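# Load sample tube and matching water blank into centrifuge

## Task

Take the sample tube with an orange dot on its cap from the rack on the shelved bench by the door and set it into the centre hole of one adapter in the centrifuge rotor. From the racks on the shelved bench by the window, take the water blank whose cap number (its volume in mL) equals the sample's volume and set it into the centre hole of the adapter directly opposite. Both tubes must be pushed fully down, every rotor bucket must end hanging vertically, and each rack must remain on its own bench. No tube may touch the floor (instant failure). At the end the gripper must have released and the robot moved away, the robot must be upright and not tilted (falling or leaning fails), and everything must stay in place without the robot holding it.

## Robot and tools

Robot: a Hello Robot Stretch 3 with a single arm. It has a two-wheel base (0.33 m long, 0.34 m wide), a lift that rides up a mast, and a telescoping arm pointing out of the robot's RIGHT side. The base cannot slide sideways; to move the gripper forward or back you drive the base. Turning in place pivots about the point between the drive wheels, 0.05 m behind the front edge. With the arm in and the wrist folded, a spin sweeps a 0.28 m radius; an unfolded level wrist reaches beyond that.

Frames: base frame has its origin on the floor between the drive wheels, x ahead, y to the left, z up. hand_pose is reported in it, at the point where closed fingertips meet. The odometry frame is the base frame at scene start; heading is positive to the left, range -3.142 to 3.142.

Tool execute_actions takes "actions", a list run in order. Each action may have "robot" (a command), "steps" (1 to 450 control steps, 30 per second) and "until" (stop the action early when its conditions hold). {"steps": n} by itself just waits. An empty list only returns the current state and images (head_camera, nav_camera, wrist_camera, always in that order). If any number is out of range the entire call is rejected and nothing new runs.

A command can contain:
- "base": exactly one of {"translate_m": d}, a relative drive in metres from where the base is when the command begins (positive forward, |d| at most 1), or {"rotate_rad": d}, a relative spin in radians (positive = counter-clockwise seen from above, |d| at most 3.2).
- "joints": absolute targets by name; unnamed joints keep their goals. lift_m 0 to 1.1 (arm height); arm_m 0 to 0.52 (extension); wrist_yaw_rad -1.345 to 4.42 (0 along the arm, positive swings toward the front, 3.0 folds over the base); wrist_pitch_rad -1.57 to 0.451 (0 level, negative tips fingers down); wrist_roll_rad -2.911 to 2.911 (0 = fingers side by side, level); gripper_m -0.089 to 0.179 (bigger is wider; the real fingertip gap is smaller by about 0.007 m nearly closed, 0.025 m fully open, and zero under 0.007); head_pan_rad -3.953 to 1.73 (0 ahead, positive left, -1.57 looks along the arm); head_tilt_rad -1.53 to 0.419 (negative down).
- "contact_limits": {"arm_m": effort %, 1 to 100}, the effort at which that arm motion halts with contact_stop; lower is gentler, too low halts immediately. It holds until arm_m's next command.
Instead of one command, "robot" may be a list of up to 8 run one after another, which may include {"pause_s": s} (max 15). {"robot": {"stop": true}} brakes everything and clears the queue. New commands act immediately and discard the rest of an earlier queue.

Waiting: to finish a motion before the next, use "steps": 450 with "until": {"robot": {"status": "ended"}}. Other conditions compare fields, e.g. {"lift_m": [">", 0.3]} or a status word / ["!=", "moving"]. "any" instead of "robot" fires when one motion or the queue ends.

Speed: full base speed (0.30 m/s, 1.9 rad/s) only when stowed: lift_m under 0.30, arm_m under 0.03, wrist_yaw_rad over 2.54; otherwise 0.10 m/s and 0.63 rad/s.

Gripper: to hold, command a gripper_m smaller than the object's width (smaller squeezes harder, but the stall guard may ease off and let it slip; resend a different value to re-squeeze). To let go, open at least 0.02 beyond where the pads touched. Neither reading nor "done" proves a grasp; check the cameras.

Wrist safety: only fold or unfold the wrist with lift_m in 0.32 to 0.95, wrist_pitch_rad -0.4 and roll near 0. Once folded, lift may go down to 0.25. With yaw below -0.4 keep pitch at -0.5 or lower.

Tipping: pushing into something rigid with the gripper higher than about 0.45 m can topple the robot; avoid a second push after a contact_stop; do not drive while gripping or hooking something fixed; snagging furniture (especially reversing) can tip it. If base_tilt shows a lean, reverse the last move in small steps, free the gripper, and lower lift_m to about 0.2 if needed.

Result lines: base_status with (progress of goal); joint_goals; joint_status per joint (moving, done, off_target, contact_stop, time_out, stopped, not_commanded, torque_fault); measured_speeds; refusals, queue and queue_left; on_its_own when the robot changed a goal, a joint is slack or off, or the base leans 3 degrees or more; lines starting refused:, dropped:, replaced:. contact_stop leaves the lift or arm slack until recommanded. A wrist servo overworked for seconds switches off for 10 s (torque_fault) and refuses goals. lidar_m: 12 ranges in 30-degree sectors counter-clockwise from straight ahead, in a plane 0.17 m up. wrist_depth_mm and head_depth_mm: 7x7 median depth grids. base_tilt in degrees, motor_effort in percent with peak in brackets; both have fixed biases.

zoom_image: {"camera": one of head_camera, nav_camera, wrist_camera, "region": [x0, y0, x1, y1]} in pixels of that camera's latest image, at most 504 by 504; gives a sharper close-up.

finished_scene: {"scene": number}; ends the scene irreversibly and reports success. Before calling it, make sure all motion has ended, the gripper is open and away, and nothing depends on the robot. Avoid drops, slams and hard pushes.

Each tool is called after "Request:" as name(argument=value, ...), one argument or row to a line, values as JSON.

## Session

Request:
execute_actions(
  actions=[],
)

Scene clock: 0.00 s.
robot.base_odometry: x=+0.000 y=+0.000 heading=+0.000 (m, m, rad; robot's odometry frame)
robot.turned_by_wheels: +0.000 (rad since the last result)
robot.turned_by_imu: +0.000 (rad since the last result)
robot.base_tilt: forward=-1.3 right=+0.6 (deg)
robot.lidar_m: 1.37 1.37 1.59 1.89 2.25 2.05 1.10 1.09 1.27 1.70 1.78 2.28
robot.head_depth_mm: 2071 2097 2131 2126 2193 2220 2215 / 2013 2053 2075 2085 2110 2156 2156 / 1966 1658 2032 2042 2083 1435 2004 / 1880 1609 1630 1699 1486 1405 1419 / 1591 1586 1585 1922 1456 1366 1387 / 1541 1544 1563 1894 1577 1334 1354 / 1508 1520 1528 1845 1631 1297 1314
robot.base_status: not_commanded
robot.joint_positions: lift_m=+0.592 arm_m=+0.000 wrist_yaw_rad=+2.848 wrist_pitch_rad=-0.415 wrist_roll_rad=-0.011 gripper_m=+0.037 head_pan_rad=-0.006 head_tilt_rad=+0.002
robot.joint_goals: lift_m=+0.592 arm_m=+0.000 wrist_yaw_rad=+2.848 wrist_pitch_rad=-0.415 wrist_roll_rad=-0.011 gripper_m=+0.037 head_pan_rad=-0.006 head_tilt_rad=+0.002
robot.joint_status: lift_m=not_commanded arm_m=not_commanded wrist_yaw_rad=not_commanded wrist_pitch_rad=not_commanded wrist_roll_rad=not_commanded gripper_m=not_commanded head_pan_rad=not_commanded head_tilt_rad=not_commanded
robot.measured_speeds: translate_m=+0.000 rotate_rad=+0.000 lift_m=+0.000 arm_m=+0.000 wrist_yaw_rad=+0.000 wrist_pitch_rad=+0.000 wrist_roll_rad=+0.000 head_pan_rad=+0.000 head_tilt_rad=+0.000
robot: refusals=0 queue=idle queue_left=0
robot.motor_effort: left_wheel=+0 right_wheel=+0 lift_m=+24 arm_m=-1 wrist_yaw_rad=+0 wrist_pitch_rad=+4 wrist_roll_rad=+0 gripper_m=+0 head_pan_rad=+0 head_tilt_rad=+2 (%)
robot.hand_pose: x=+0.0437 y=+0.0702 z=+0.6056 quat_wxyz=(+0.245, +0.702, +0.045, +0.667) (m; robot's base frame)
robot.wrist_depth_mm: - - - - - - - / - - - - - - - / - - - - - - - / - - - - - - - / - - - - - - - / 919 - 965 940 - 918 927 / 818 - 777 799 762 795 788
pictures: head_camera (sideways: a quarter turn clockwise sets it upright), nav_camera (sideways: a quarter turn counterclockwise sets it upright), wrist_camera
camera_calibration (this result's frames):
head_camera: T_world_to_cam=[[-0.0237035, -0.0502789, -0.998454, 1.3187], [-0.0211249, 0.998537, -0.0497816, 0.070671], [0.999496, 0.0199122, -0.024731, -0.0129567], [0, 0, 0, 1]] pos_world=[0.0457009, -0.00400671, 1.31986]
nav_camera: T_world_to_cam=[[-0.00533274, 0.003254, 0.99998, -1.26466], [0.0150757, -0.999881, 0.00333408, 0.0433055], [0.999872, 0.0150932, 0.00528305, -0.0531002], [0, 0, 0, 1]] pos_world=[0.0456964, 0.048217, 1.26477]
wrist_camera: T_world_to_cam=[[0.972142, -0.234175, -0.0100599, -0.01041], [-0.133313, -0.517107, -0.845475, 0.587934], [0.192787, 0.823263, -0.53392, 0.423875], [0, 0, 0, 1]] pos_world=[0.00678133, -0.0473739, 0.723295]
Images, in order (width x height): head_camera 896x504, nav_camera 672x504, wrist_camera 644x364.

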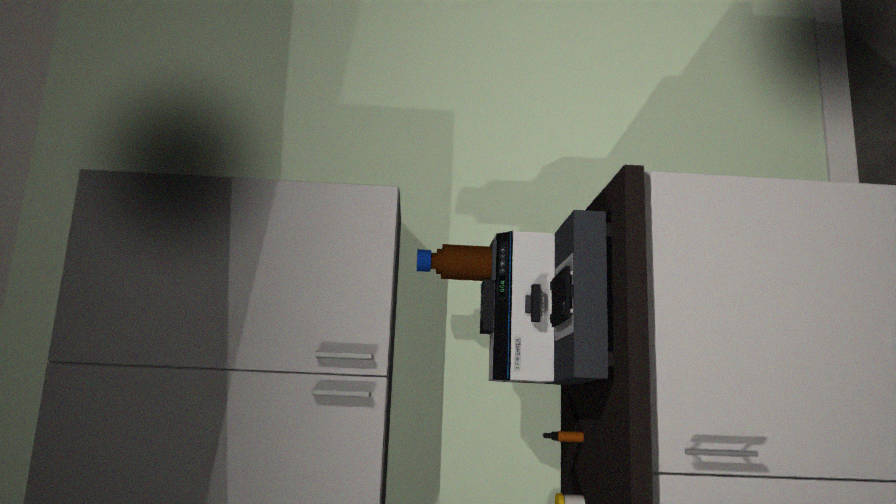

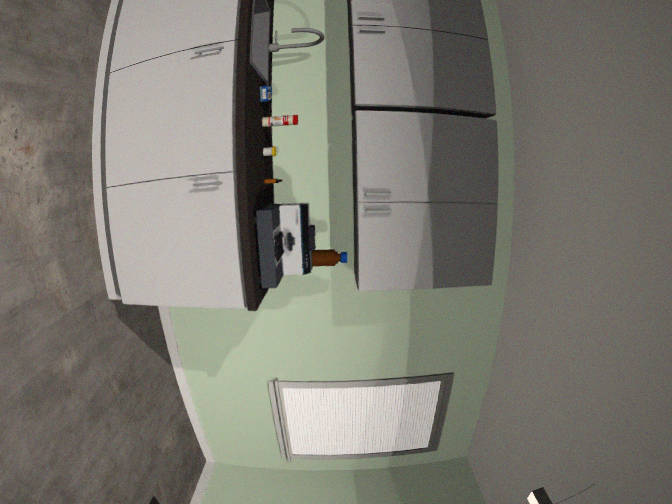

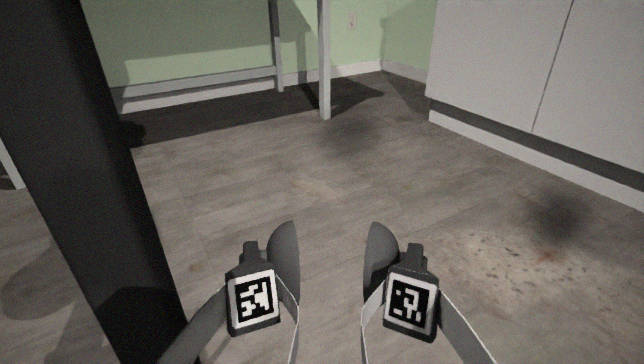

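Request:
execute_actions(
  actions=[
    {"robot":{"joints":{"head_pan_rad":1.5,"head_tilt_rad":-0.4}},"steps":200,"until":{"robot":{"status":"ended"}}},
  ],
)

Request:
execute_actions(
  actions=[
    {"robot":{"joints":{"head_pan_rad":-1.6,"head_tilt_rad":-0.4}},"steps":200,"until":{"robot":{"status":"ended"}}},
  ],
)

Request:
execute_actions(
  actions=[
    {"robot":{"joints":{"head_pan_rad":-3.2,"head_tilt_rad":-0.4}},"steps":200,"until":{"robot":{"status":"ended"}}},
  ],
)

Scene clock: 9.53 s.
robot.base_odometry: x=+0.000 y=+0.000 heading=+0.000 (m, m, rad; robot's odometry frame)
robot.turned_by_wheels: +0.000 (rad since the last result)
robot.turned_by_imu: +0.001 (rad since the last result)
robot.base_tilt: forward=-1.3 right=+0.5 (deg)
robot.lidar_m: 1.37 1.37 1.59 1.89 2.25 2.05 1.10 1.10 1.27 1.70 1.78 2.29
robot.head_depth_mm: 2351 2514 2729 2952 2261 1762 1420 / 2253 2444 2540 2823 2146 1733 1416 / 2161 2359 1949 2741 2241 1730 1412 / 2128 2280 2107 2646 2194 1730 1415 / 2089 2227 2075 2613 2197 1716 1410 / 2033 2178 2040 2514 2189 1707 1400 / 1950 2112 2005 2439 2195 1695 1392
robot.base_status: not_commanded
robot.joint_positions: lift_m=+0.592 arm_m=+0.000 wrist_yaw_rad=+2.848 wrist_pitch_rad=-0.415 wrist_roll_rad=-0.011 gripper_m=+0.037 head_pan_rad=+1.493 head_tilt_rad=-0.395
robot.joint_goals: lift_m=+0.592 arm_m=+0.000 wrist_yaw_rad=+2.848 wrist_pitch_rad=-0.415 wrist_roll_rad=-0.011 gripper_m=+0.037 head_pan_rad=+1.500 head_tilt_rad=-0.400
robot.joint_status: lift_m=not_commanded arm_m=not_commanded wrist_yaw_rad=not_commanded wrist_pitch_rad=not_commanded wrist_roll_rad=not_commanded gripper_m=not_commanded head_pan_rad=done head_tilt_rad=done
robot.measured_speeds: translate_m=+0.000 rotate_rad=+0.000 lift_m=+0.000 arm_m=+0.000 wrist_yaw_rad=+0.000 wrist_pitch_rad=+0.000 wrist_roll_rad=+0.000 head_pan_rad=+0.000 head_tilt_rad=+0.000
robot: refusals=0 queue=done queue_left=0
robot.motor_effort: left_wheel=+0(0) right_wheel=+0(0) lift_m=+23(23) arm_m=-1(0) wrist_yaw_rad=+0(0) wrist_pitch_rad=+4(5) wrist_roll_rad=+0(0) gripper_m=+0(0) head_pan_rad=+2(36) head_tilt_rad=-2(18) (%)
robot.hand_pose: x=+0.0437 y=+0.0702 z=+0.6056 quat_wxyz=(+0.245, +0.702, +0.045, +0.667) (m; robot's base frame)
robot.wrist_depth_mm: - - - - - - - / - - - - - - - / - - - - - - - / - - - - - - - / - - - - - - - / 954 - 971 918 - 916 927 / 821 - 790 804 772 781 793
pictures: head_camera (sideways: a quarter turn clockwise sets it upright), nav_camera (sideways: a quarter turn counterclockwise sets it upright), wrist_camera
camera_calibration (this result's frames):
head_camera: T_world_to_cam=[[0.0185498, -0.409684, -0.912039, 1.20544], [-0.998819, 0.0333755, -0.0353069, 0.0577683], [0.0449044, 0.911617, -0.408581, 0.492483], [0, 0, 0, 1]] pos_world=[0.0132247, 0.042966, 1.30267]
nav_camera: T_world_to_cam=[[0.0264955, 0.380164, 0.92454, -1.16614], [0.998366, -0.0569137, -0.00520879, 0.0484288], [0.0506387, 0.923166, -0.38105, 0.455555], [0, 0, 0, 1]] pos_world=[-0.040521, 0.0255254, 1.25198]
wrist_camera: T_world_to_cam=[[0.972142, -0.234176, -0.0100599, -0.01041], [-0.133313, -0.517107, -0.845475, 0.587934], [0.192788, 0.823263, -0.53392, 0.423875], [0, 0, 0, 1]] pos_world=[0.00678138, -0.047374, 0.723295]
Images, in order (width x height): head_camera 896x504, nav_camera 672x504, wrist_camera 644x364.

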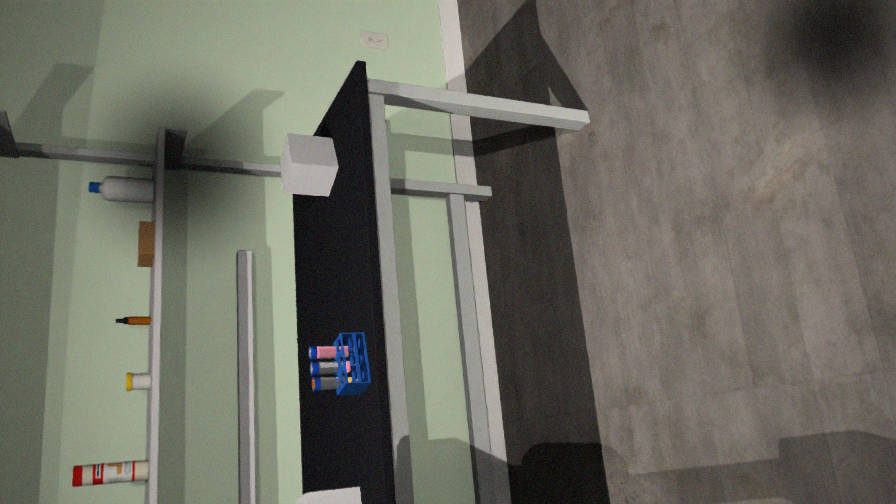

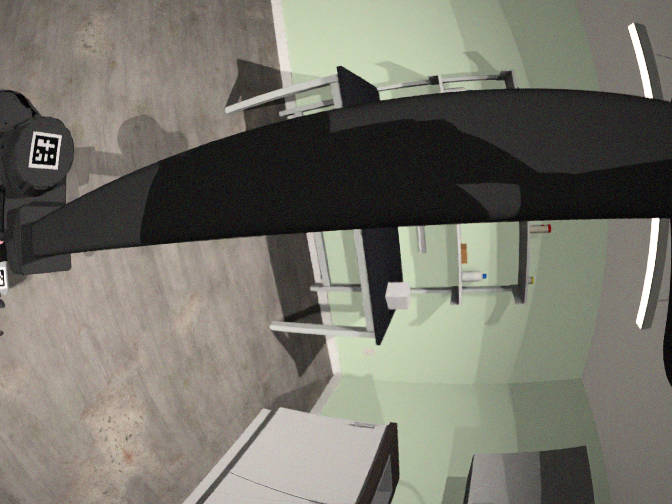

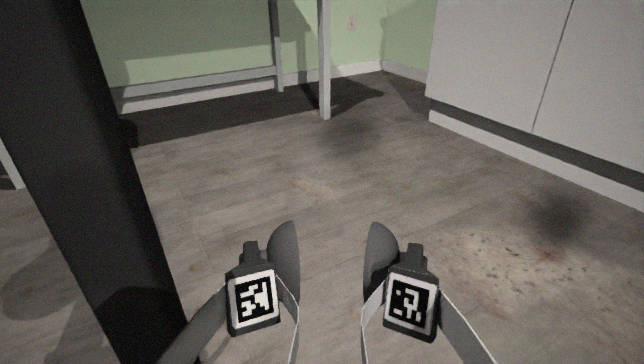

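Scene clock: 11.63 s.
robot.base_odometry: x=+0.000 y=+0.000 heading=+0.000 (m, m, rad; robot's odometry frame)
robot.turned_by_wheels: +0.000 (rad since the last result)
robot.turned_by_imu: +0.000 (rad since the last result)
robot.base_tilt: forward=-1.1 right=+0.6 (deg)
robot.lidar_m: 1.37 1.38 1.59 1.89 2.25 2.06 1.10 1.10 1.27 1.70 1.77 2.28
robot.head_depth_mm: 2289 2490 2697 2903 2258 1745 1421 / 2249 2405 2575 2800 2147 1727 1415 / 2168 2371 2131 2726 2218 1734 1427 / 2155 2271 2092 2660 2215 1738 1414 / 2096 2216 1892 2566 2211 1722 1403 / 2046 2186 2053 2469 2091 1713 1409 / 2009 2143 2006 2495 2171 1703 1391
robot.base_status: not_commanded
robot.joint_positions: lift_m=+0.592 arm_m=+0.000 wrist_yaw_rad=+2.848 wrist_pitch_rad=-0.415 wrist_roll_rad=-0.011 gripper_m=+0.037 head_pan_rad=-1.593 head_tilt_rad=-0.395
robot.joint_goals: lift_m=+0.592 arm_m=+0.000 wrist_yaw_rad=+2.848 wrist_pitch_rad=-0.415 wrist_roll_rad=-0.011 gripper_m=+0.037 head_pan_rad=-1.600 head_tilt_rad=-0.400
robot.joint_status: lift_m=not_commanded arm_m=not_commanded wrist_yaw_rad=not_commanded wrist_pitch_rad=not_commanded wrist_roll_rad=not_commanded gripper_m=not_commanded head_pan_rad=done head_tilt_rad=done
robot.measured_speeds: translate_m=+0.000 rotate_rad=+0.000 lift_m=+0.000 arm_m=+0.000 wrist_yaw_rad=+0.000 wrist_pitch_rad=+0.000 wrist_roll_rad=+0.000 head_pan_rad=+0.000 head_tilt_rad=+0.000
robot: refusals=0 queue=done queue_left=0
robot.motor_effort: left_wheel=+1(0) right_wheel=+0(0) lift_m=+24(24) arm_m=-1(0) wrist_yaw_rad=+0(0) wrist_pitch_rad=+4(4) wrist_roll_rad=+0(0) gripper_m=+0(0) head_pan_rad=-3(37) head_tilt_rad=-1(2) (%)
robot.hand_pose: x=+0.0437 y=+0.0702 z=+0.6056 quat_wxyz=(+0.245, +0.702, +0.045, +0.667) (m; robot's base frame)
robot.wrist_depth_mm: - - - - - - - / - - - - - - - / - - - - - - - / - - - - - - - / - - - - - - - / 949 - 970 922 - 928 906 / 830 - 774 804 776 795 779
pictures: head_camera (sideways: a quarter turn clockwise sets it upright), nav_camera (sideways: a quarter turn counterclockwise sets it upright), wrist_camera
camera_calibration (this result's frames):
head_camera: T_world_to_cam=[[-0.0414734, 0.408183, -0.911957, 1.2057], [0.99912, 0.0226534, -0.0352979, 0.0455692], [0.00625087, -0.912619, -0.408764, 0.492957], [0, 0, 0, 1]] pos_world=[0.00139413, -0.0432979, 1.30266]
nav_camera: T_world_to_cam=[[-0.00515532, -0.381236, 0.924463, -1.16584], [-0.999986, 0.000881356, -0.00521301, 0.0606243], [0.00117261, -0.924477, -0.381235, 0.456098], [0, 0, 0, 1]] pos_world=[0.0540783, -0.0228629, 1.25198]
wrist_camera: T_world_to_cam=[[0.972142, -0.234175, -0.0100598, -0.01041], [-0.133313, -0.517107, -0.845475, 0.587934], [0.192787, 0.823263, -0.53392, 0.423875], [0, 0, 0, 1]] pos_world=[0.00678135, -0.047374, 0.723295]
Images, in order (width x height): head_camera 896x504, nav_camera 672x504, wrist_camera 644x364.

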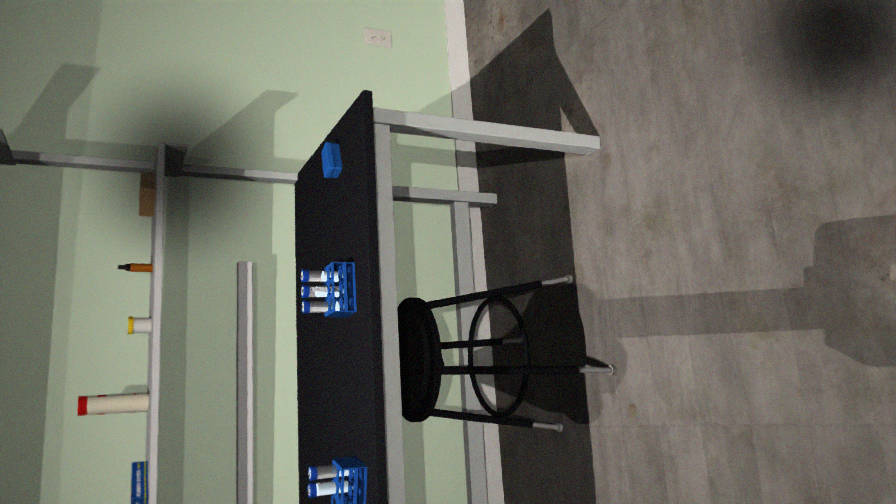

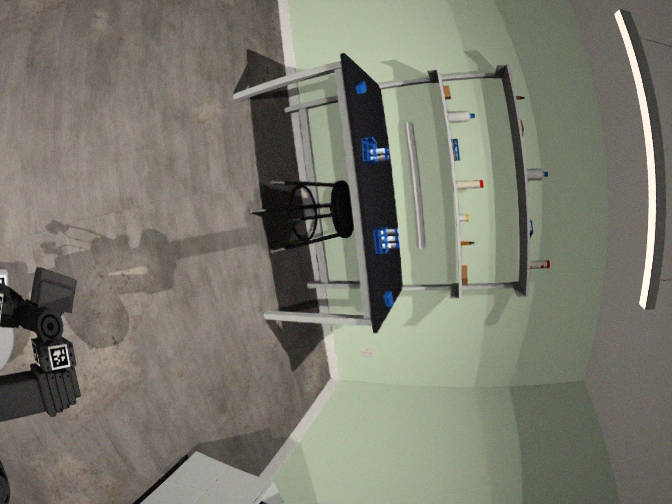

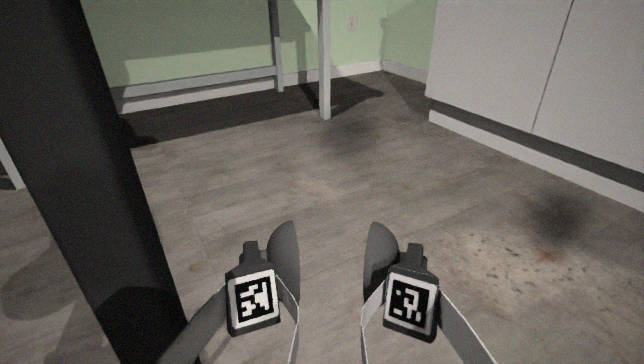

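Scene clock: 13.03 s.
robot.base_odometry: x=+0.000 y=+0.000 heading=+0.000 (m, m, rad; robot's odometry frame)
robot.turned_by_wheels: +0.000 (rad since the last result)
robot.turned_by_imu: +0.000 (rad since the last result)
robot.base_tilt: forward=-1.1 right=+0.6 (deg)
robot.lidar_m: 1.37 1.38 1.59 1.89 2.24 2.06 1.10 1.10 1.27 1.70 1.78 2.29
robot.head_depth_mm: 1716 1886 2026 2251 2246 1754 1422 / 1703 1841 1992 2173 2234 1739 1409 / 1668 1777 1926 2118 2223 1738 1418 / 1617 1736 1888 2043 2161 1714 1408 / 1559 1678 1833 1993 2122 1711 1408 / 1533 1644 1788 1869 1308 1387 1395 / 1494 1517 1602 1201 1236 1338 1390
robot.base_status: not_commanded
robot.joint_positions: lift_m=+0.592 arm_m=+0.000 wrist_yaw_rad=+2.848 wrist_pitch_rad=-0.415 wrist_roll_rad=-0.011 gripper_m=+0.037 head_pan_rad=-3.193 head_tilt_rad=-0.395
robot.joint_goals: lift_m=+0.592 arm_m=+0.000 wrist_yaw_rad=+2.848 wrist_pitch_rad=-0.415 wrist_roll_rad=-0.011 gripper_m=+0.037 head_pan_rad=-3.200 head_tilt_rad=-0.400
robot.joint_status: lift_m=not_commanded arm_m=not_commanded wrist_yaw_rad=not_commanded wrist_pitch_rad=not_commanded wrist_roll_rad=not_commanded gripper_m=not_commanded head_pan_rad=done head_tilt_rad=done
robot.measured_speeds: translate_m=+0.000 rotate_rad=+0.000 lift_m=+0.000 arm_m=+0.000 wrist_yaw_rad=+0.000 wrist_pitch_rad=+0.000 wrist_roll_rad=+0.000 head_pan_rad=+0.000 head_tilt_rad=+0.000
robot: refusals=0 queue=done queue_left=0
robot.motor_effort: left_wheel=+0(0) right_wheel=+0(0) lift_m=+24(23) arm_m=-1(0) wrist_yaw_rad=+0(0) wrist_pitch_rad=+4(4) wrist_roll_rad=+0(0) gripper_m=+0(0) head_pan_rad=-4(34) head_tilt_rad=-1(3) (%)
robot.hand_pose: x=+0.0437 y=+0.0702 z=+0.6056 quat_wxyz=(+0.245, +0.702, +0.045, +0.667) (m; robot's base frame)
robot.wrist_depth_mm: - - - - - - - / - - - - - - - / - - - - - - - / - - - - - - - / - - - - - - - / 933 - 954 928 - 902 894 / 820 - 772 798 769 797 790
pictures: head_camera (sideways: a quarter turn clockwise sets it upright), nav_camera (sideways: a quarter turn counterclockwise sets it upright), wrist_camera
camera_calibration (this result's frames):
head_camera: T_world_to_cam=[[0.409242, 0.0295309, -0.911948, 1.20294], [-0.00654142, -0.999355, -0.0352969, 0.0517024], [-0.912402, 0.0204104, -0.408785, 0.498588], [0, 0, 0, 1]] pos_world=[-0.0370419, 0.00596869, 1.30266]
nav_camera: T_world_to_cam=[[-0.380945, 0.0162908, 0.924454, -1.16354], [0.0300923, 0.999534, -0.00521351, 0.0543414], [-0.924108, 0.0258329, -0.381257, 0.46177], [0, 0, 0, 1]] pos_world=[-0.0181535, -0.04729, 1.25198]
wrist_camera: T_world_to_cam=[[0.972142, -0.234175, -0.0100598, -0.01041], [-0.133313, -0.517107, -0.845475, 0.587934], [0.192787, 0.823263, -0.53392, 0.423875], [0, 0, 0, 1]] pos_world=[0.00678135, -0.047374, 0.723295]
Images, in order (width x height): head_camera 896x504, nav_camera 672x504, wrist_camera 644x364.

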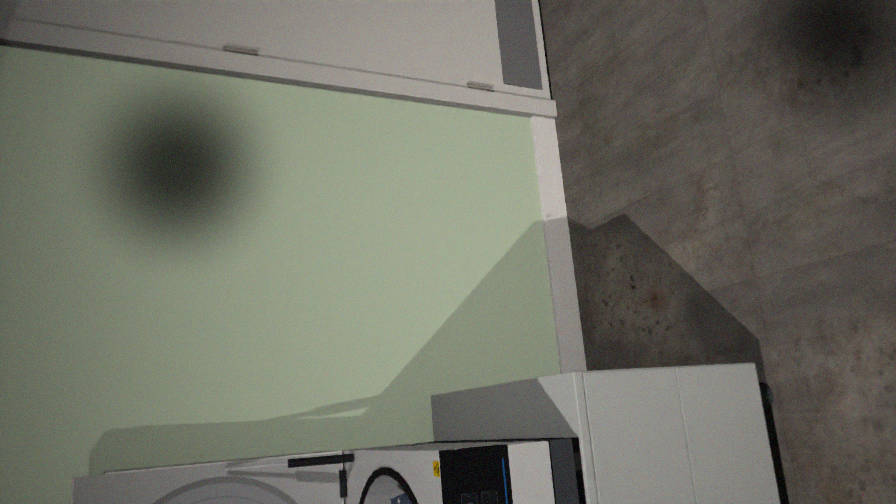

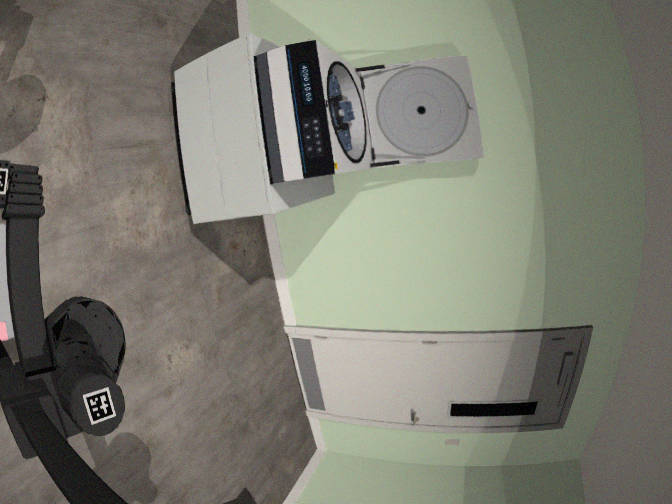

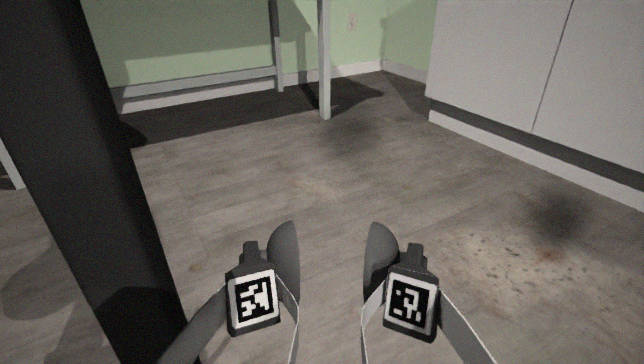

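Request:
execute_actions(
  actions=[
    {"robot":[{"joints":{"lift_m":0.28,"wrist_yaw_rad":3.0,"head_pan_rad":-1.57,"head_tilt_rad":-0.8},"base":{"rotate_rad":1.607}},{"base":{"translate_m":1.0}},{"base":{"translate_m":0.15}},{"base":{"rotate_rad":1.83},"joints":{"lift_m":0.9}},{"joints":{"wrist_yaw_rad":0}},{"joints":{"lift_m":1.08,"wrist_pitch_rad":-1.5,"gripper_m":0.07}},{"joints":{"arm_m":0.4}}],"steps":450,"until":{"robot":{"status":"ended"}}},
    {"steps":450,"until":{"robot":{"status":"ended"}}},
  ],
)

Scene clock: 52.37 s.
robot.base_odometry: x=-0.042 y=+1.149 heading=-2.846 (m, m, rad; robot's odometry frame)
robot.turned_by_wheels: +3.437 (rad since the last result)
robot.turned_by_imu: +3.463 (rad since the last result)
robot.base_tilt: forward=-1.2 right=+0.9 (deg)
robot.lidar_m: 2.04 1.71 1.99 2.81 1.53 1.15 1.11 0.83 1.15 1.12 1.17 0.85
robot.head_depth_mm: 1025 1070 855 710 1448 1310 1171 / 1093 1068 852 709 1460 1303 1156 / - 1067 852 678 1456 1307 1161 / 1109 1083 825 672 1462 1305 1158 / 1119 1063 846 688 1462 1305 1158 / 1134 1052 846 705 1481 1300 1159 / 1142 1053 805 704 1484 1296 1153
robot.base_status: done (rotate_rad +1.8299 of +1.8300)
robot.joint_positions: lift_m=+1.079 arm_m=+0.400 wrist_yaw_rad=+0.000 wrist_pitch_rad=-1.496 wrist_roll_rad=-0.011 gripper_m=+0.070 head_pan_rad=-1.577 head_tilt_rad=-0.791
robot.joint_goals: lift_m=+1.080 arm_m=+0.400 wrist_yaw_rad=+0.000 wrist_pitch_rad=-1.500 wrist_roll_rad=-0.011 gripper_m=+0.070 head_pan_rad=-1.570 head_tilt_rad=-0.800
robot.joint_status: lift_m=done arm_m=done wrist_yaw_rad=done wrist_pitch_rad=done wrist_roll_rad=not_commanded gripper_m=done head_pan_rad=done head_tilt_rad=done
robot.measured_speeds: translate_m=+0.000 rotate_rad=+0.000 lift_m=+0.000 arm_m=+0.000 wrist_yaw_rad=+0.000 wrist_pitch_rad=+0.000 wrist_roll_rad=+0.000 head_pan_rad=+0.000 head_tilt_rad=+0.000
robot: refusals=0 queue=done queue_left=0
robot.motor_effort: left_wheel=-2(7) right_wheel=+3(12) lift_m=+32(32) arm_m=+3(4) wrist_yaw_rad=+0(4) wrist_pitch_rad=-2(3) wrist_roll_rad=+0(0) gripper_m=+0(79) head_pan_rad=+2(34) head_tilt_rad=-3(19) (%)
robot.hand_pose: x=-0.0216 y=-0.5398 z=+0.9608 quat_wxyz=(+0.521, +0.483, -0.515, -0.479) (m; robot's base frame)
robot.wrist_depth_mm: 362 357 354 350 348 342 342 / 364 364 359 355 349 347 344 / 369 365 360 355 353 351 345 / 375 367 366 300 357 350 348 / 374 373 245 302 360 356 350 / 380 373 - 365 361 359 354 / - - - - - - -
pictures: head_camera (sideways: a quarter turn clockwise sets it upright), nav_camera (sideways: a quarter turn counterclockwise sets it upright), wrist_camera
camera_calibration (this result's frames):
head_camera: T_world_to_cam=[[-0.0461155, 0.727493, -0.684563, 0.909272], [0.998689, 0.0488311, -0.0153832, 0.0196318], [0.0222368, -0.684375, -0.728791, 0.909203], [0, 0, 0, 1]] pos_world=[0.00210775, -0.0402121, 1.28538]
nav_camera: T_world_to_cam=[[-0.000979795, -0.70812, 0.706092, -0.881148], [-0.99985, -0.011516, -0.0129365, 0.0706738], [0.0172919, -0.705998, -0.708002, 0.88113], [0, 0, 0, 1]] pos_world=[0.0545634, -0.00106812, 1.24693]
wrist_camera: T_world_to_cam=[[-0.998374, -0.017012, -0.0544119, 0.0310721], [-0.0209713, 0.997108, 0.0730441, 0.501386], [0.0530119, 0.0740664, -0.995843, 1.16469], [0, 0, 0, 1]] pos_world=[-0.0202064, -0.585672, 1.12492]
Images, in order (width x height): head_camera 896x504, nav_camera 672x504, wrist_camera 644x364.

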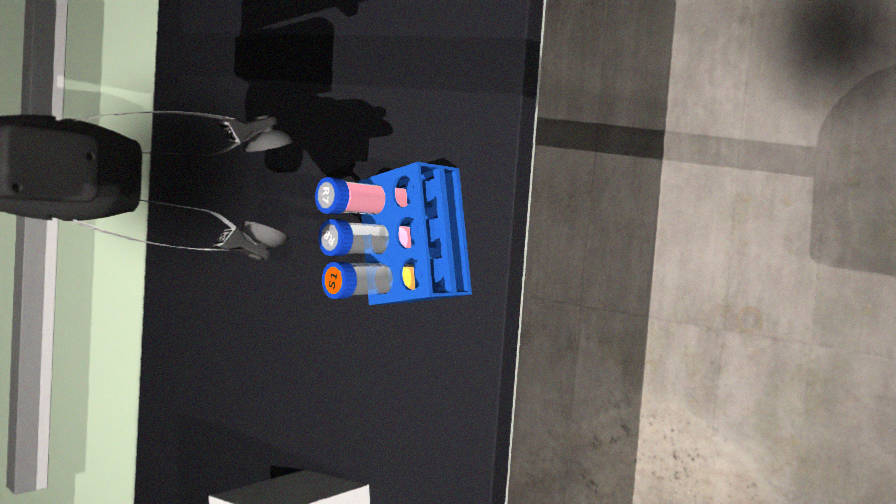

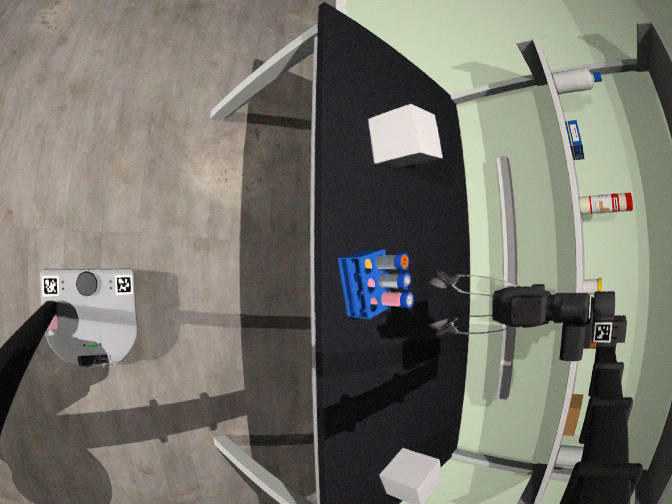

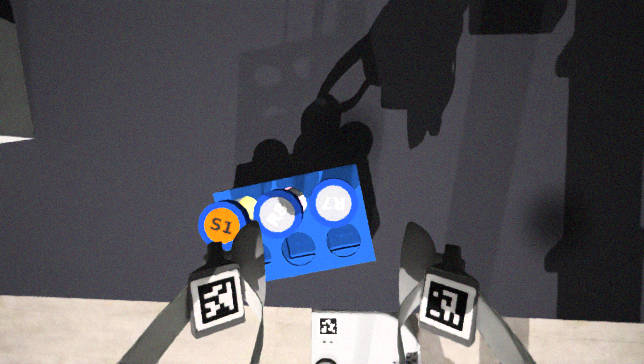

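Request:
execute_actions(
  actions=[
    {"robot":{"base":{"translate_m":0.09},"joints":{"arm_m":0.396,"wrist_roll_rad":1.37}},"steps":450,"until":{"robot":{"status":"ended"}}},
    {"robot":{"joints":{"lift_m":1.0}},"steps":450,"until":{"robot":{"status":"ended"}}},
  ],
)

Scene clock: 63.47 s.
robot.base_odometry: x=-0.128 y=+1.123 heading=-2.846 (m, m, rad; robot's odometry frame)
robot.turned_by_wheels: +0.000 (rad since the last result)
robot.turned_by_imu: +0.001 (rad since the last result)
robot.base_tilt: forward=-1.3 right=+0.7 (deg)
robot.lidar_m: 1.95 1.64 1.86 2.82 1.65 1.24 1.20 0.91 1.15 1.12 1.17 0.77
robot.head_depth_mm: 1110 1057 853 708 1439 1315 1160 / 1143 996 854 675 1463 1309 1156 / - - 824 676 1469 1307 1159 / 1113 1028 850 709 1461 1306 1162 / 1118 1060 849 703 1501 1298 1162 / 1135 1059 799 706 1490 1305 1154 / 1146 1057 722 704 1492 1297 1151
robot.base_status: done (translate_m +0.0900 of +0.0900)
robot.joint_positions: lift_m=+1.001 arm_m=+0.396 wrist_yaw_rad=+0.000 wrist_pitch_rad=-1.496 wrist_roll_rad=+1.363 gripper_m=+0.070 head_pan_rad=-1.577 head_tilt_rad=-0.791
robot.joint_goals: lift_m=+1.000 arm_m=+0.396 wrist_yaw_rad=+0.000 wrist_pitch_rad=-1.500 wrist_roll_rad=+1.370 gripper_m=+0.070 head_pan_rad=-1.570 head_tilt_rad=-0.800
robot.joint_status: lift_m=done arm_m=done wrist_yaw_rad=done wrist_pitch_rad=done wrist_roll_rad=done gripper_m=done head_pan_rad=done head_tilt_rad=done
robot.measured_speeds: translate_m=+0.000 rotate_rad=+0.000 lift_m=+0.000 arm_m=+0.000 wrist_yaw_rad=+0.000 wrist_pitch_rad=+0.000 wrist_roll_rad=+0.000 head_pan_rad=+0.000 head_tilt_rad=+0.000
robot: refusals=0 queue=done queue_left=0
robot.motor_effort: left_wheel=-2(2) right_wheel=+2(9) lift_m=+11(33) arm_m=-5(5) wrist_yaw_rad=+0(0) wrist_pitch_rad=-2(2) wrist_roll_rad=+3(2) gripper_m=+0(0) head_pan_rad=+2(3) head_tilt_rad=-3(2) (%)
robot.hand_pose: x=-0.0216 y=-0.5362 z=+0.8819 quat_wxyz=(+0.076, +0.070, -0.729, -0.677) (m; robot's base frame)
robot.wrist_depth_mm: 293 285 274 263 256 251 914 / 299 288 280 155 260 258 927 / 305 295 286 158 262 261 - / 311 301 292 198 265 266 - / 316 306 296 163 272 - 962 / 325 316 - 291 285 - 997 / 329 321 309 296 288 - -
pictures: head_camera (sideways: a quarter turn clockwise sets it upright), nav_camera (sideways: a quarter turn counterclockwise sets it upright), wrist_camera
camera_calibration (this result's frames):
head_camera: T_world_to_cam=[[-0.0461156, 0.727493, -0.684564, 0.909272], [0.998689, 0.0488312, -0.0153832, 0.0196318], [0.0222369, -0.684375, -0.728791, 0.909203], [0, 0, 0, 1]] pos_world=[0.00210776, -0.0402121, 1.28538]
nav_camera: T_world_to_cam=[[-0.000979709, -0.70812, 0.706092, -0.881148], [-0.99985, -0.0115161, -0.0129365, 0.0706738], [0.017292, -0.705999, -0.708002, 0.88113], [0, 0, 0, 1]] pos_world=[0.0545634, -0.00106813, 1.24693]
wrist_camera: T_world_to_cam=[[-0.207746, 0.969723, -0.128369, 0.638254], [0.9659, 0.224095, 0.129689, 0.0604398], [0.15453, -0.0970494, -0.98321, 0.98516], [0, 0, 0, 1]] pos_world=[-0.0780207, -0.536865, 1.04271]
Images, in order (width x height): head_camera 896x504, nav_camera 672x504, wrist_camera 644x364.

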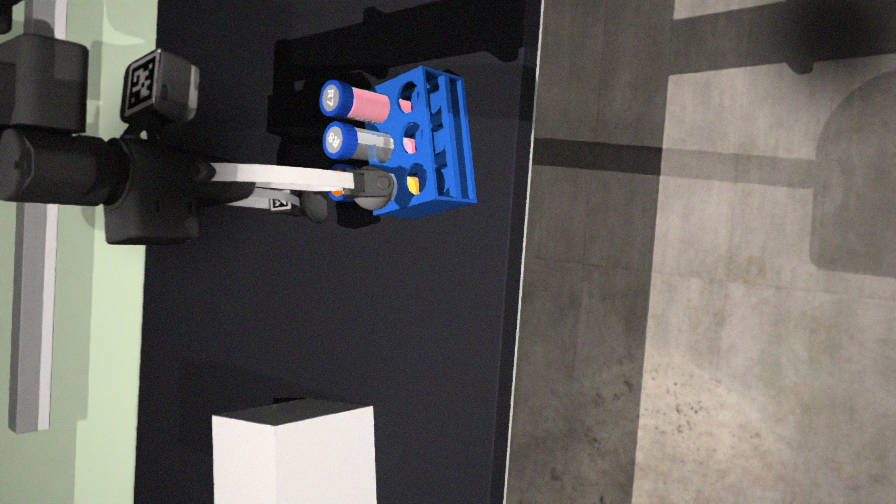

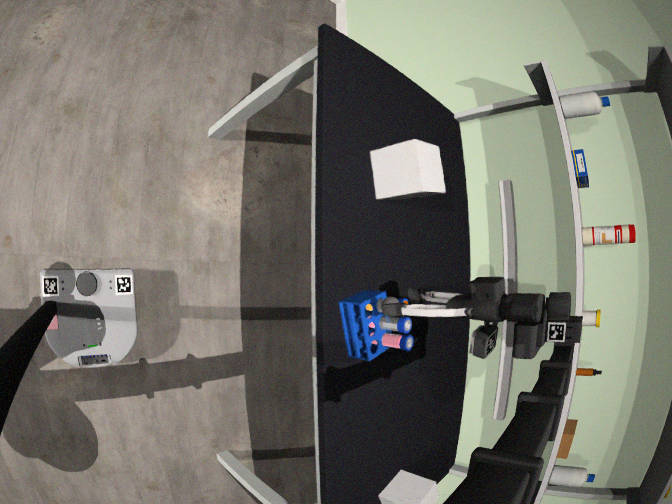

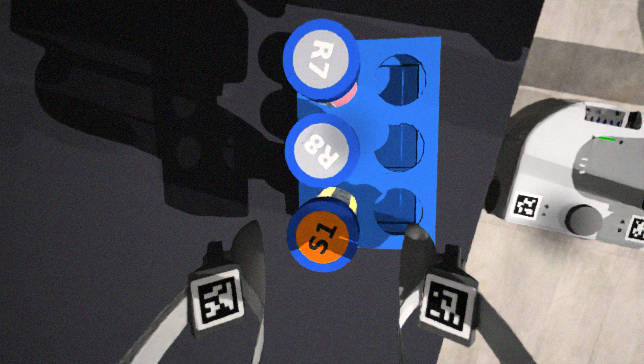

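Request:
execute_actions(
  actions=[
    {"robot":[{"base":{"translate_m":-0.004},"joints":{"arm_m":0.406}},{"joints":{"lift_m":0.98}},{"joints":{"gripper_m":0.015}},{"pause_s":0.5},{"joints":{"lift_m":1.098}},{"joints":{"arm_m":0.25,"wrist_roll_rad":1.57,"head_tilt_rad":-0.6}}],"steps":450,"until":{"robot":{"status":"ended"}}},
  ],
)

Request:
zoom_image(
  camera="head_camera",
  region=[250,100,650,350],
)

Scene clock: 74.97 s.
robot.base_odometry: x=-0.124 y=+1.124 heading=-2.846 (m, m, rad; robot's odometry frame)
robot.turned_by_wheels: +0.000 (rad since the last result)
robot.turned_by_imu: +0.002 (rad since the last result)
robot.base_tilt: forward=-1.3 right=+0.7 (deg)
robot.lidar_m: 1.95 1.64 1.86 2.83 1.65 1.23 1.20 0.90 1.16 1.12 1.18 0.77
robot.head_depth_mm: - 1126 1078 886 715 1391 1245 / - 1101 1118 888 674 1389 1244 / 896 - - 883 662 1386 1241 / 1064 1150 1111 879 700 1413 1233 / 1076 1156 1155 877 706 1411 1241 / 1078 1176 1152 833 702 1405 1237 / 1095 1211 1143 733 699 1443 1237
robot.base_status: done (translate_m -0.0040 of -0.0040)
robot.joint_positions: lift_m=+1.097 arm_m=+0.250 wrist_yaw_rad=+0.000 wrist_pitch_rad=-1.496 wrist_roll_rad=+1.564 gripper_m=+0.015 head_pan_rad=-1.577 head_tilt_rad=-0.606
robot.joint_goals: lift_m=+1.098 arm_m=+0.250 wrist_yaw_rad=+0.000 wrist_pitch_rad=-1.500 wrist_roll_rad=+1.570 gripper_m=+0.015 head_pan_rad=-1.570 head_tilt_rad=-0.600
robot.joint_status: lift_m=done arm_m=done wrist_yaw_rad=done wrist_pitch_rad=done wrist_roll_rad=done gripper_m=done head_pan_rad=done head_tilt_rad=done
robot.measured_speeds: translate_m=+0.000 rotate_rad=+0.000 lift_m=+0.000 arm_m=+0.000 wrist_yaw_rad=+0.000 wrist_pitch_rad=+0.000 wrist_roll_rad=+0.000 head_pan_rad=+0.000 head_tilt_rad=+0.000
robot: refusals=0 queue=done queue_left=0
robot.motor_effort: left_wheel=-2(5) right_wheel=+3(5) lift_m=+32(33) arm_m=-4(5) wrist_yaw_rad=+0(0) wrist_pitch_rad=-2(2) wrist_roll_rad=+3(0) gripper_m=-9(82) head_pan_rad=+3(3) head_tilt_rad=+2(13) (%)
robot.hand_pose: x=-0.0215 y=-0.3902 z=+0.9788 quat_wxyz=(+0.003, +0.002, -0.733, -0.680) (m; robot's base frame)
robot.wrist_depth_mm: 395 379 369 - - - 975 / 403 386 371 - - - - / 411 317 358 - - - - / 422 407 352 388 - - - / 428 415 397 141 - - - / 440 423 411 142 - - - / 448 434 418 - - - -
pictures: head_camera (sideways: a quarter turn clockwise sets it upright), nav_camera (sideways: a quarter turn counterclockwise sets it upright), wrist_camera
camera_calibration (this result's frames):
head_camera: T_world_to_cam=[[-0.0469429, 0.589376, -0.806494, 1.0682], [0.998666, 0.0450878, -0.0251789, 0.0323897], [0.0215232, -0.8066, -0.590706, 0.729595], [0, 0, 0, 1]] pos_world=[0.00209455, -0.0425387, 1.29329]
nav_camera: T_world_to_cam=[[-0.000131223, -0.566373, 0.824149, -1.03503], [-0.999862, -0.0136093, -0.00951184, 0.0662181], [0.0166034, -0.824036, -0.566294, 0.696799], [0, 0, 0, 1]] pos_world=[0.0545039, -0.0111276, 1.24825]
wrist_camera: T_world_to_cam=[[-0.00923541, 0.991452, -0.130144, 0.523588], [0.989143, 0.028147, 0.144235, -0.0750664], [0.146665, -0.127399, -0.980948, 1.08034], [0, 0, 0, 1]] pos_world=[-0.0793611, -0.379366, 1.13873]
Images, in order (width x height): head_camera 896x504, nav_camera 672x504, wrist_camera 644x364.

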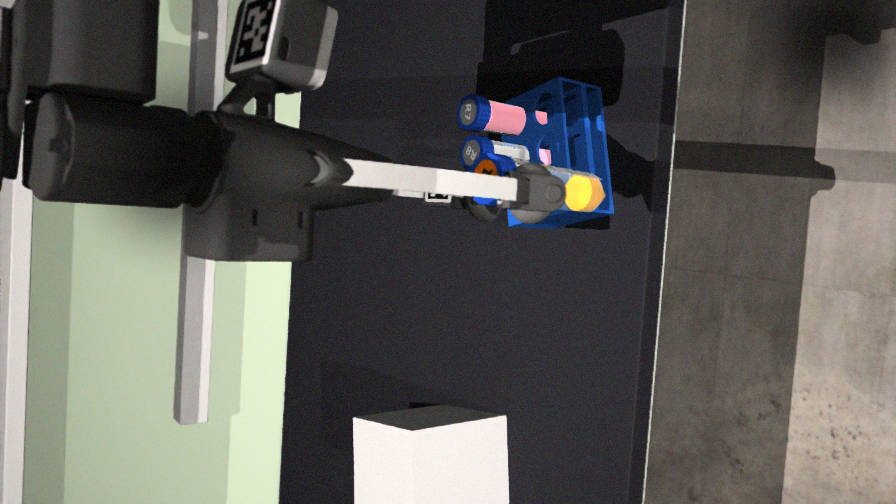

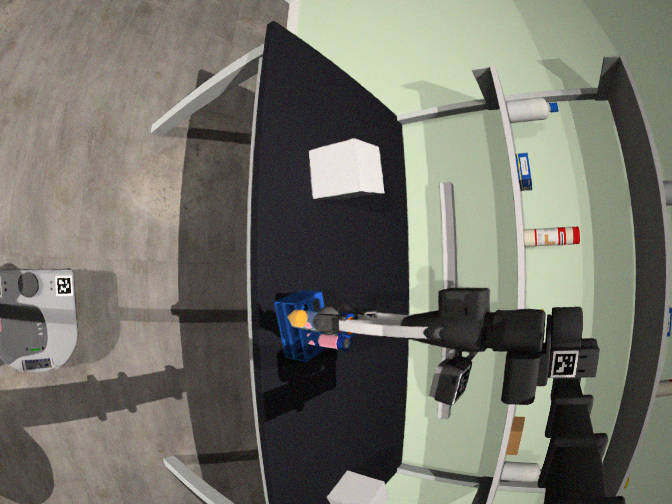

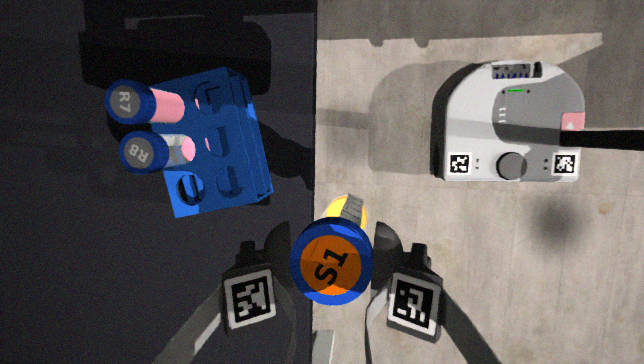

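Region (250, 100, 650, 350) of head_camera's 896x504 image, scaled by 1.260, with more detail than that image has; it fills the top 315 rows of this view, and the rest is white.

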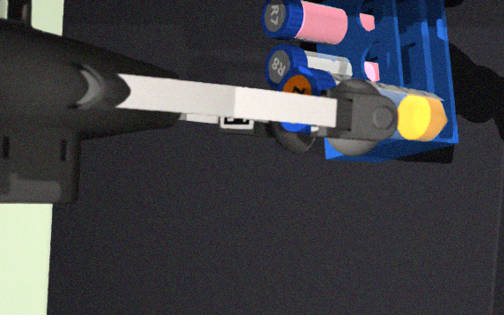

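Request:
execute_actions(
  actions=[
    {"robot":{"joints":{"arm_m":0.2,"wrist_yaw_rad":1.3,"wrist_pitch_rad":-0.7,"head_tilt_rad":-0.7,"head_pan_rad":-1.1}},"steps":450,"until":{"robot":{"status":"ended"}}},
  ],
)

Scene clock: 83.67 s.
robot.base_odometry: x=-0.124 y=+1.124 heading=-2.846 (m, m, rad; robot's odometry frame)
robot.turned_by_wheels: +0.000 (rad since the last result)
robot.turned_by_imu: +0.001 (rad since the last result)
robot.base_tilt: forward=-1.3 right=+0.7 (deg)
robot.lidar_m: 1.95 1.64 1.87 2.82 1.65 1.24 1.20 0.91 1.15 1.12 1.17 0.77
robot.head_depth_mm: 1083 1181 1002 795 658 1349 1204 / 1146 1226 960 789 672 1389 1202 / 1205 1276 748 768 708 1375 1197 / 1241 1280 959 786 1535 1375 1196 / 1365 1530 985 789 1603 1367 1195 / 1443 1655 982 832 1527 1336 1187 / 1569 1798 2018 938 1533 1357 1193
robot.base_status: done (translate_m -0.0040 of -0.0040)
robot.joint_positions: lift_m=+1.097 arm_m=+0.200 wrist_yaw_rad=+1.298 wrist_pitch_rad=-0.717 wrist_roll_rad=+1.566 gripper_m=+0.015 head_pan_rad=-1.107 head_tilt_rad=-0.691
robot.joint_goals: lift_m=+1.098 arm_m=+0.200 wrist_yaw_rad=+1.300 wrist_pitch_rad=-0.700 wrist_roll_rad=+1.570 gripper_m=+0.015 head_pan_rad=-1.100 head_tilt_rad=-0.700
robot.joint_status: lift_m=done arm_m=done wrist_yaw_rad=done wrist_pitch_rad=done wrist_roll_rad=done gripper_m=done head_pan_rad=done head_tilt_rad=done
robot.measured_speeds: translate_m=+0.000 rotate_rad=+0.000 lift_m=+0.000 arm_m=+0.000 wrist_yaw_rad=+0.000 wrist_pitch_rad=+0.000 wrist_roll_rad=+0.000 head_pan_rad=+0.000 head_tilt_rad=+0.000
robot: refusals=0 queue=done queue_left=0
robot.motor_effort: left_wheel=-1(2) right_wheel=+3(3) lift_m=+32(32) arm_m=-5(7) wrist_yaw_rad=+3(4) wrist_pitch_rad=+6(5) wrist_roll_rad=+2(3) gripper_m=-8(8) head_pan_rad=+3(30) head_tilt_rad=-2(10) (%)
robot.hand_pose: x=+0.1492 y=-0.3931 z=+1.0494 quat_wxyz=(+0.214, +0.566, -0.746, -0.278) (m; robot's base frame)
robot.wrist_depth_mm: - - - 402 405 365 305 / - - - 599 463 372 309 / - - - 623 468 375 326 / - - - 671 - - 923 / - - - 141 - - 924 / - - - 142 - - 954 / - - - - - - 946
pictures: head_camera (sideways: a quarter turn clockwise sets it upright), nav_camera (sideways: a quarter turn counterclockwise sets it upright), wrist_camera
camera_calibration (this result's frames):
head_camera: T_world_to_cam=[[-0.338241, 0.563753, -0.753509, 1.00091], [0.86931, 0.493831, -0.0207536, 0.027415], [0.360406, -0.662053, -0.65711, 0.813909], [0, 0, 0, 1]] pos_world=[0.0213779, -0.0389514, 1.28959]
nav_camera: T_world_to_cam=[[0.286561, -0.565955, 0.773031, -0.970146], [-0.885888, -0.463765, -0.0111369, 0.0676373], [0.364808, -0.681628, -0.63427, 0.783106], [0, 0, 0, 1]] pos_world=[0.0522419, 0.0160956, 1.24741]
wrist_camera: T_world_to_cam=[[-0.593416, 0.158486, -0.789139, 0.988532], [0.150683, 0.984964, 0.0845042, 0.309868], [0.790666, -0.0687636, -0.608374, 0.660174], [0, 0, 0, 1]] pos_world=[0.0179417, -0.416481, 1.15554]
Images, in order (width x height): head_camera 896x504, nav_camera 672x504, wrist_camera 644x364.

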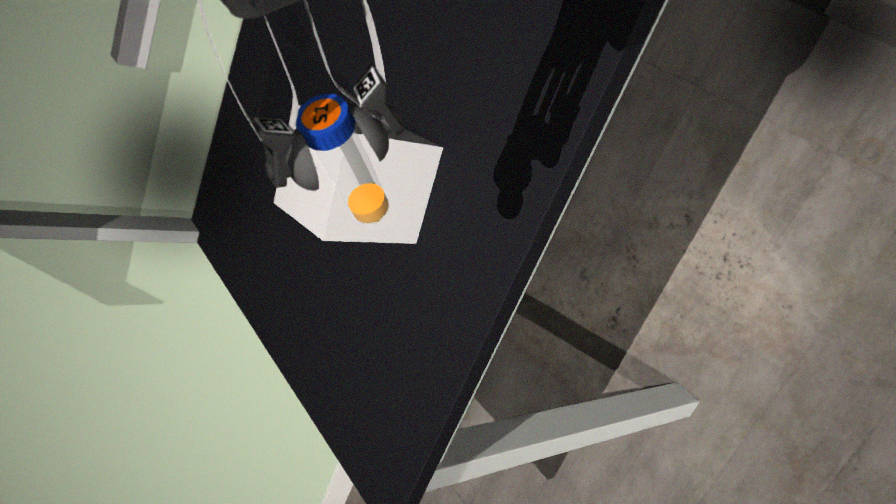

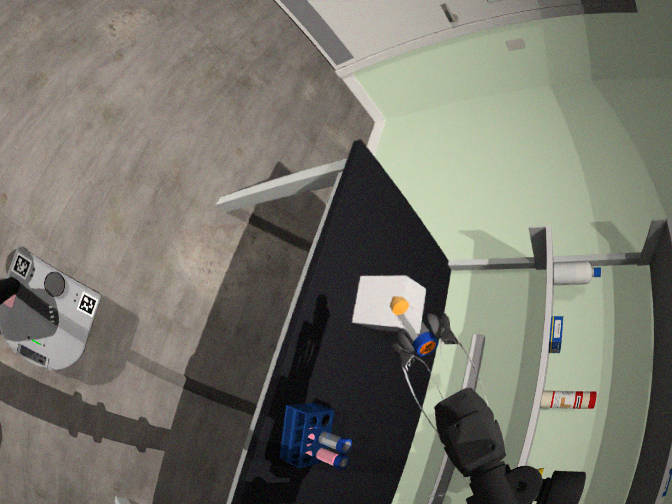

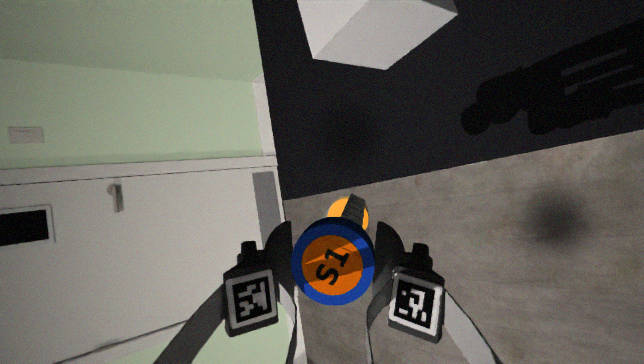

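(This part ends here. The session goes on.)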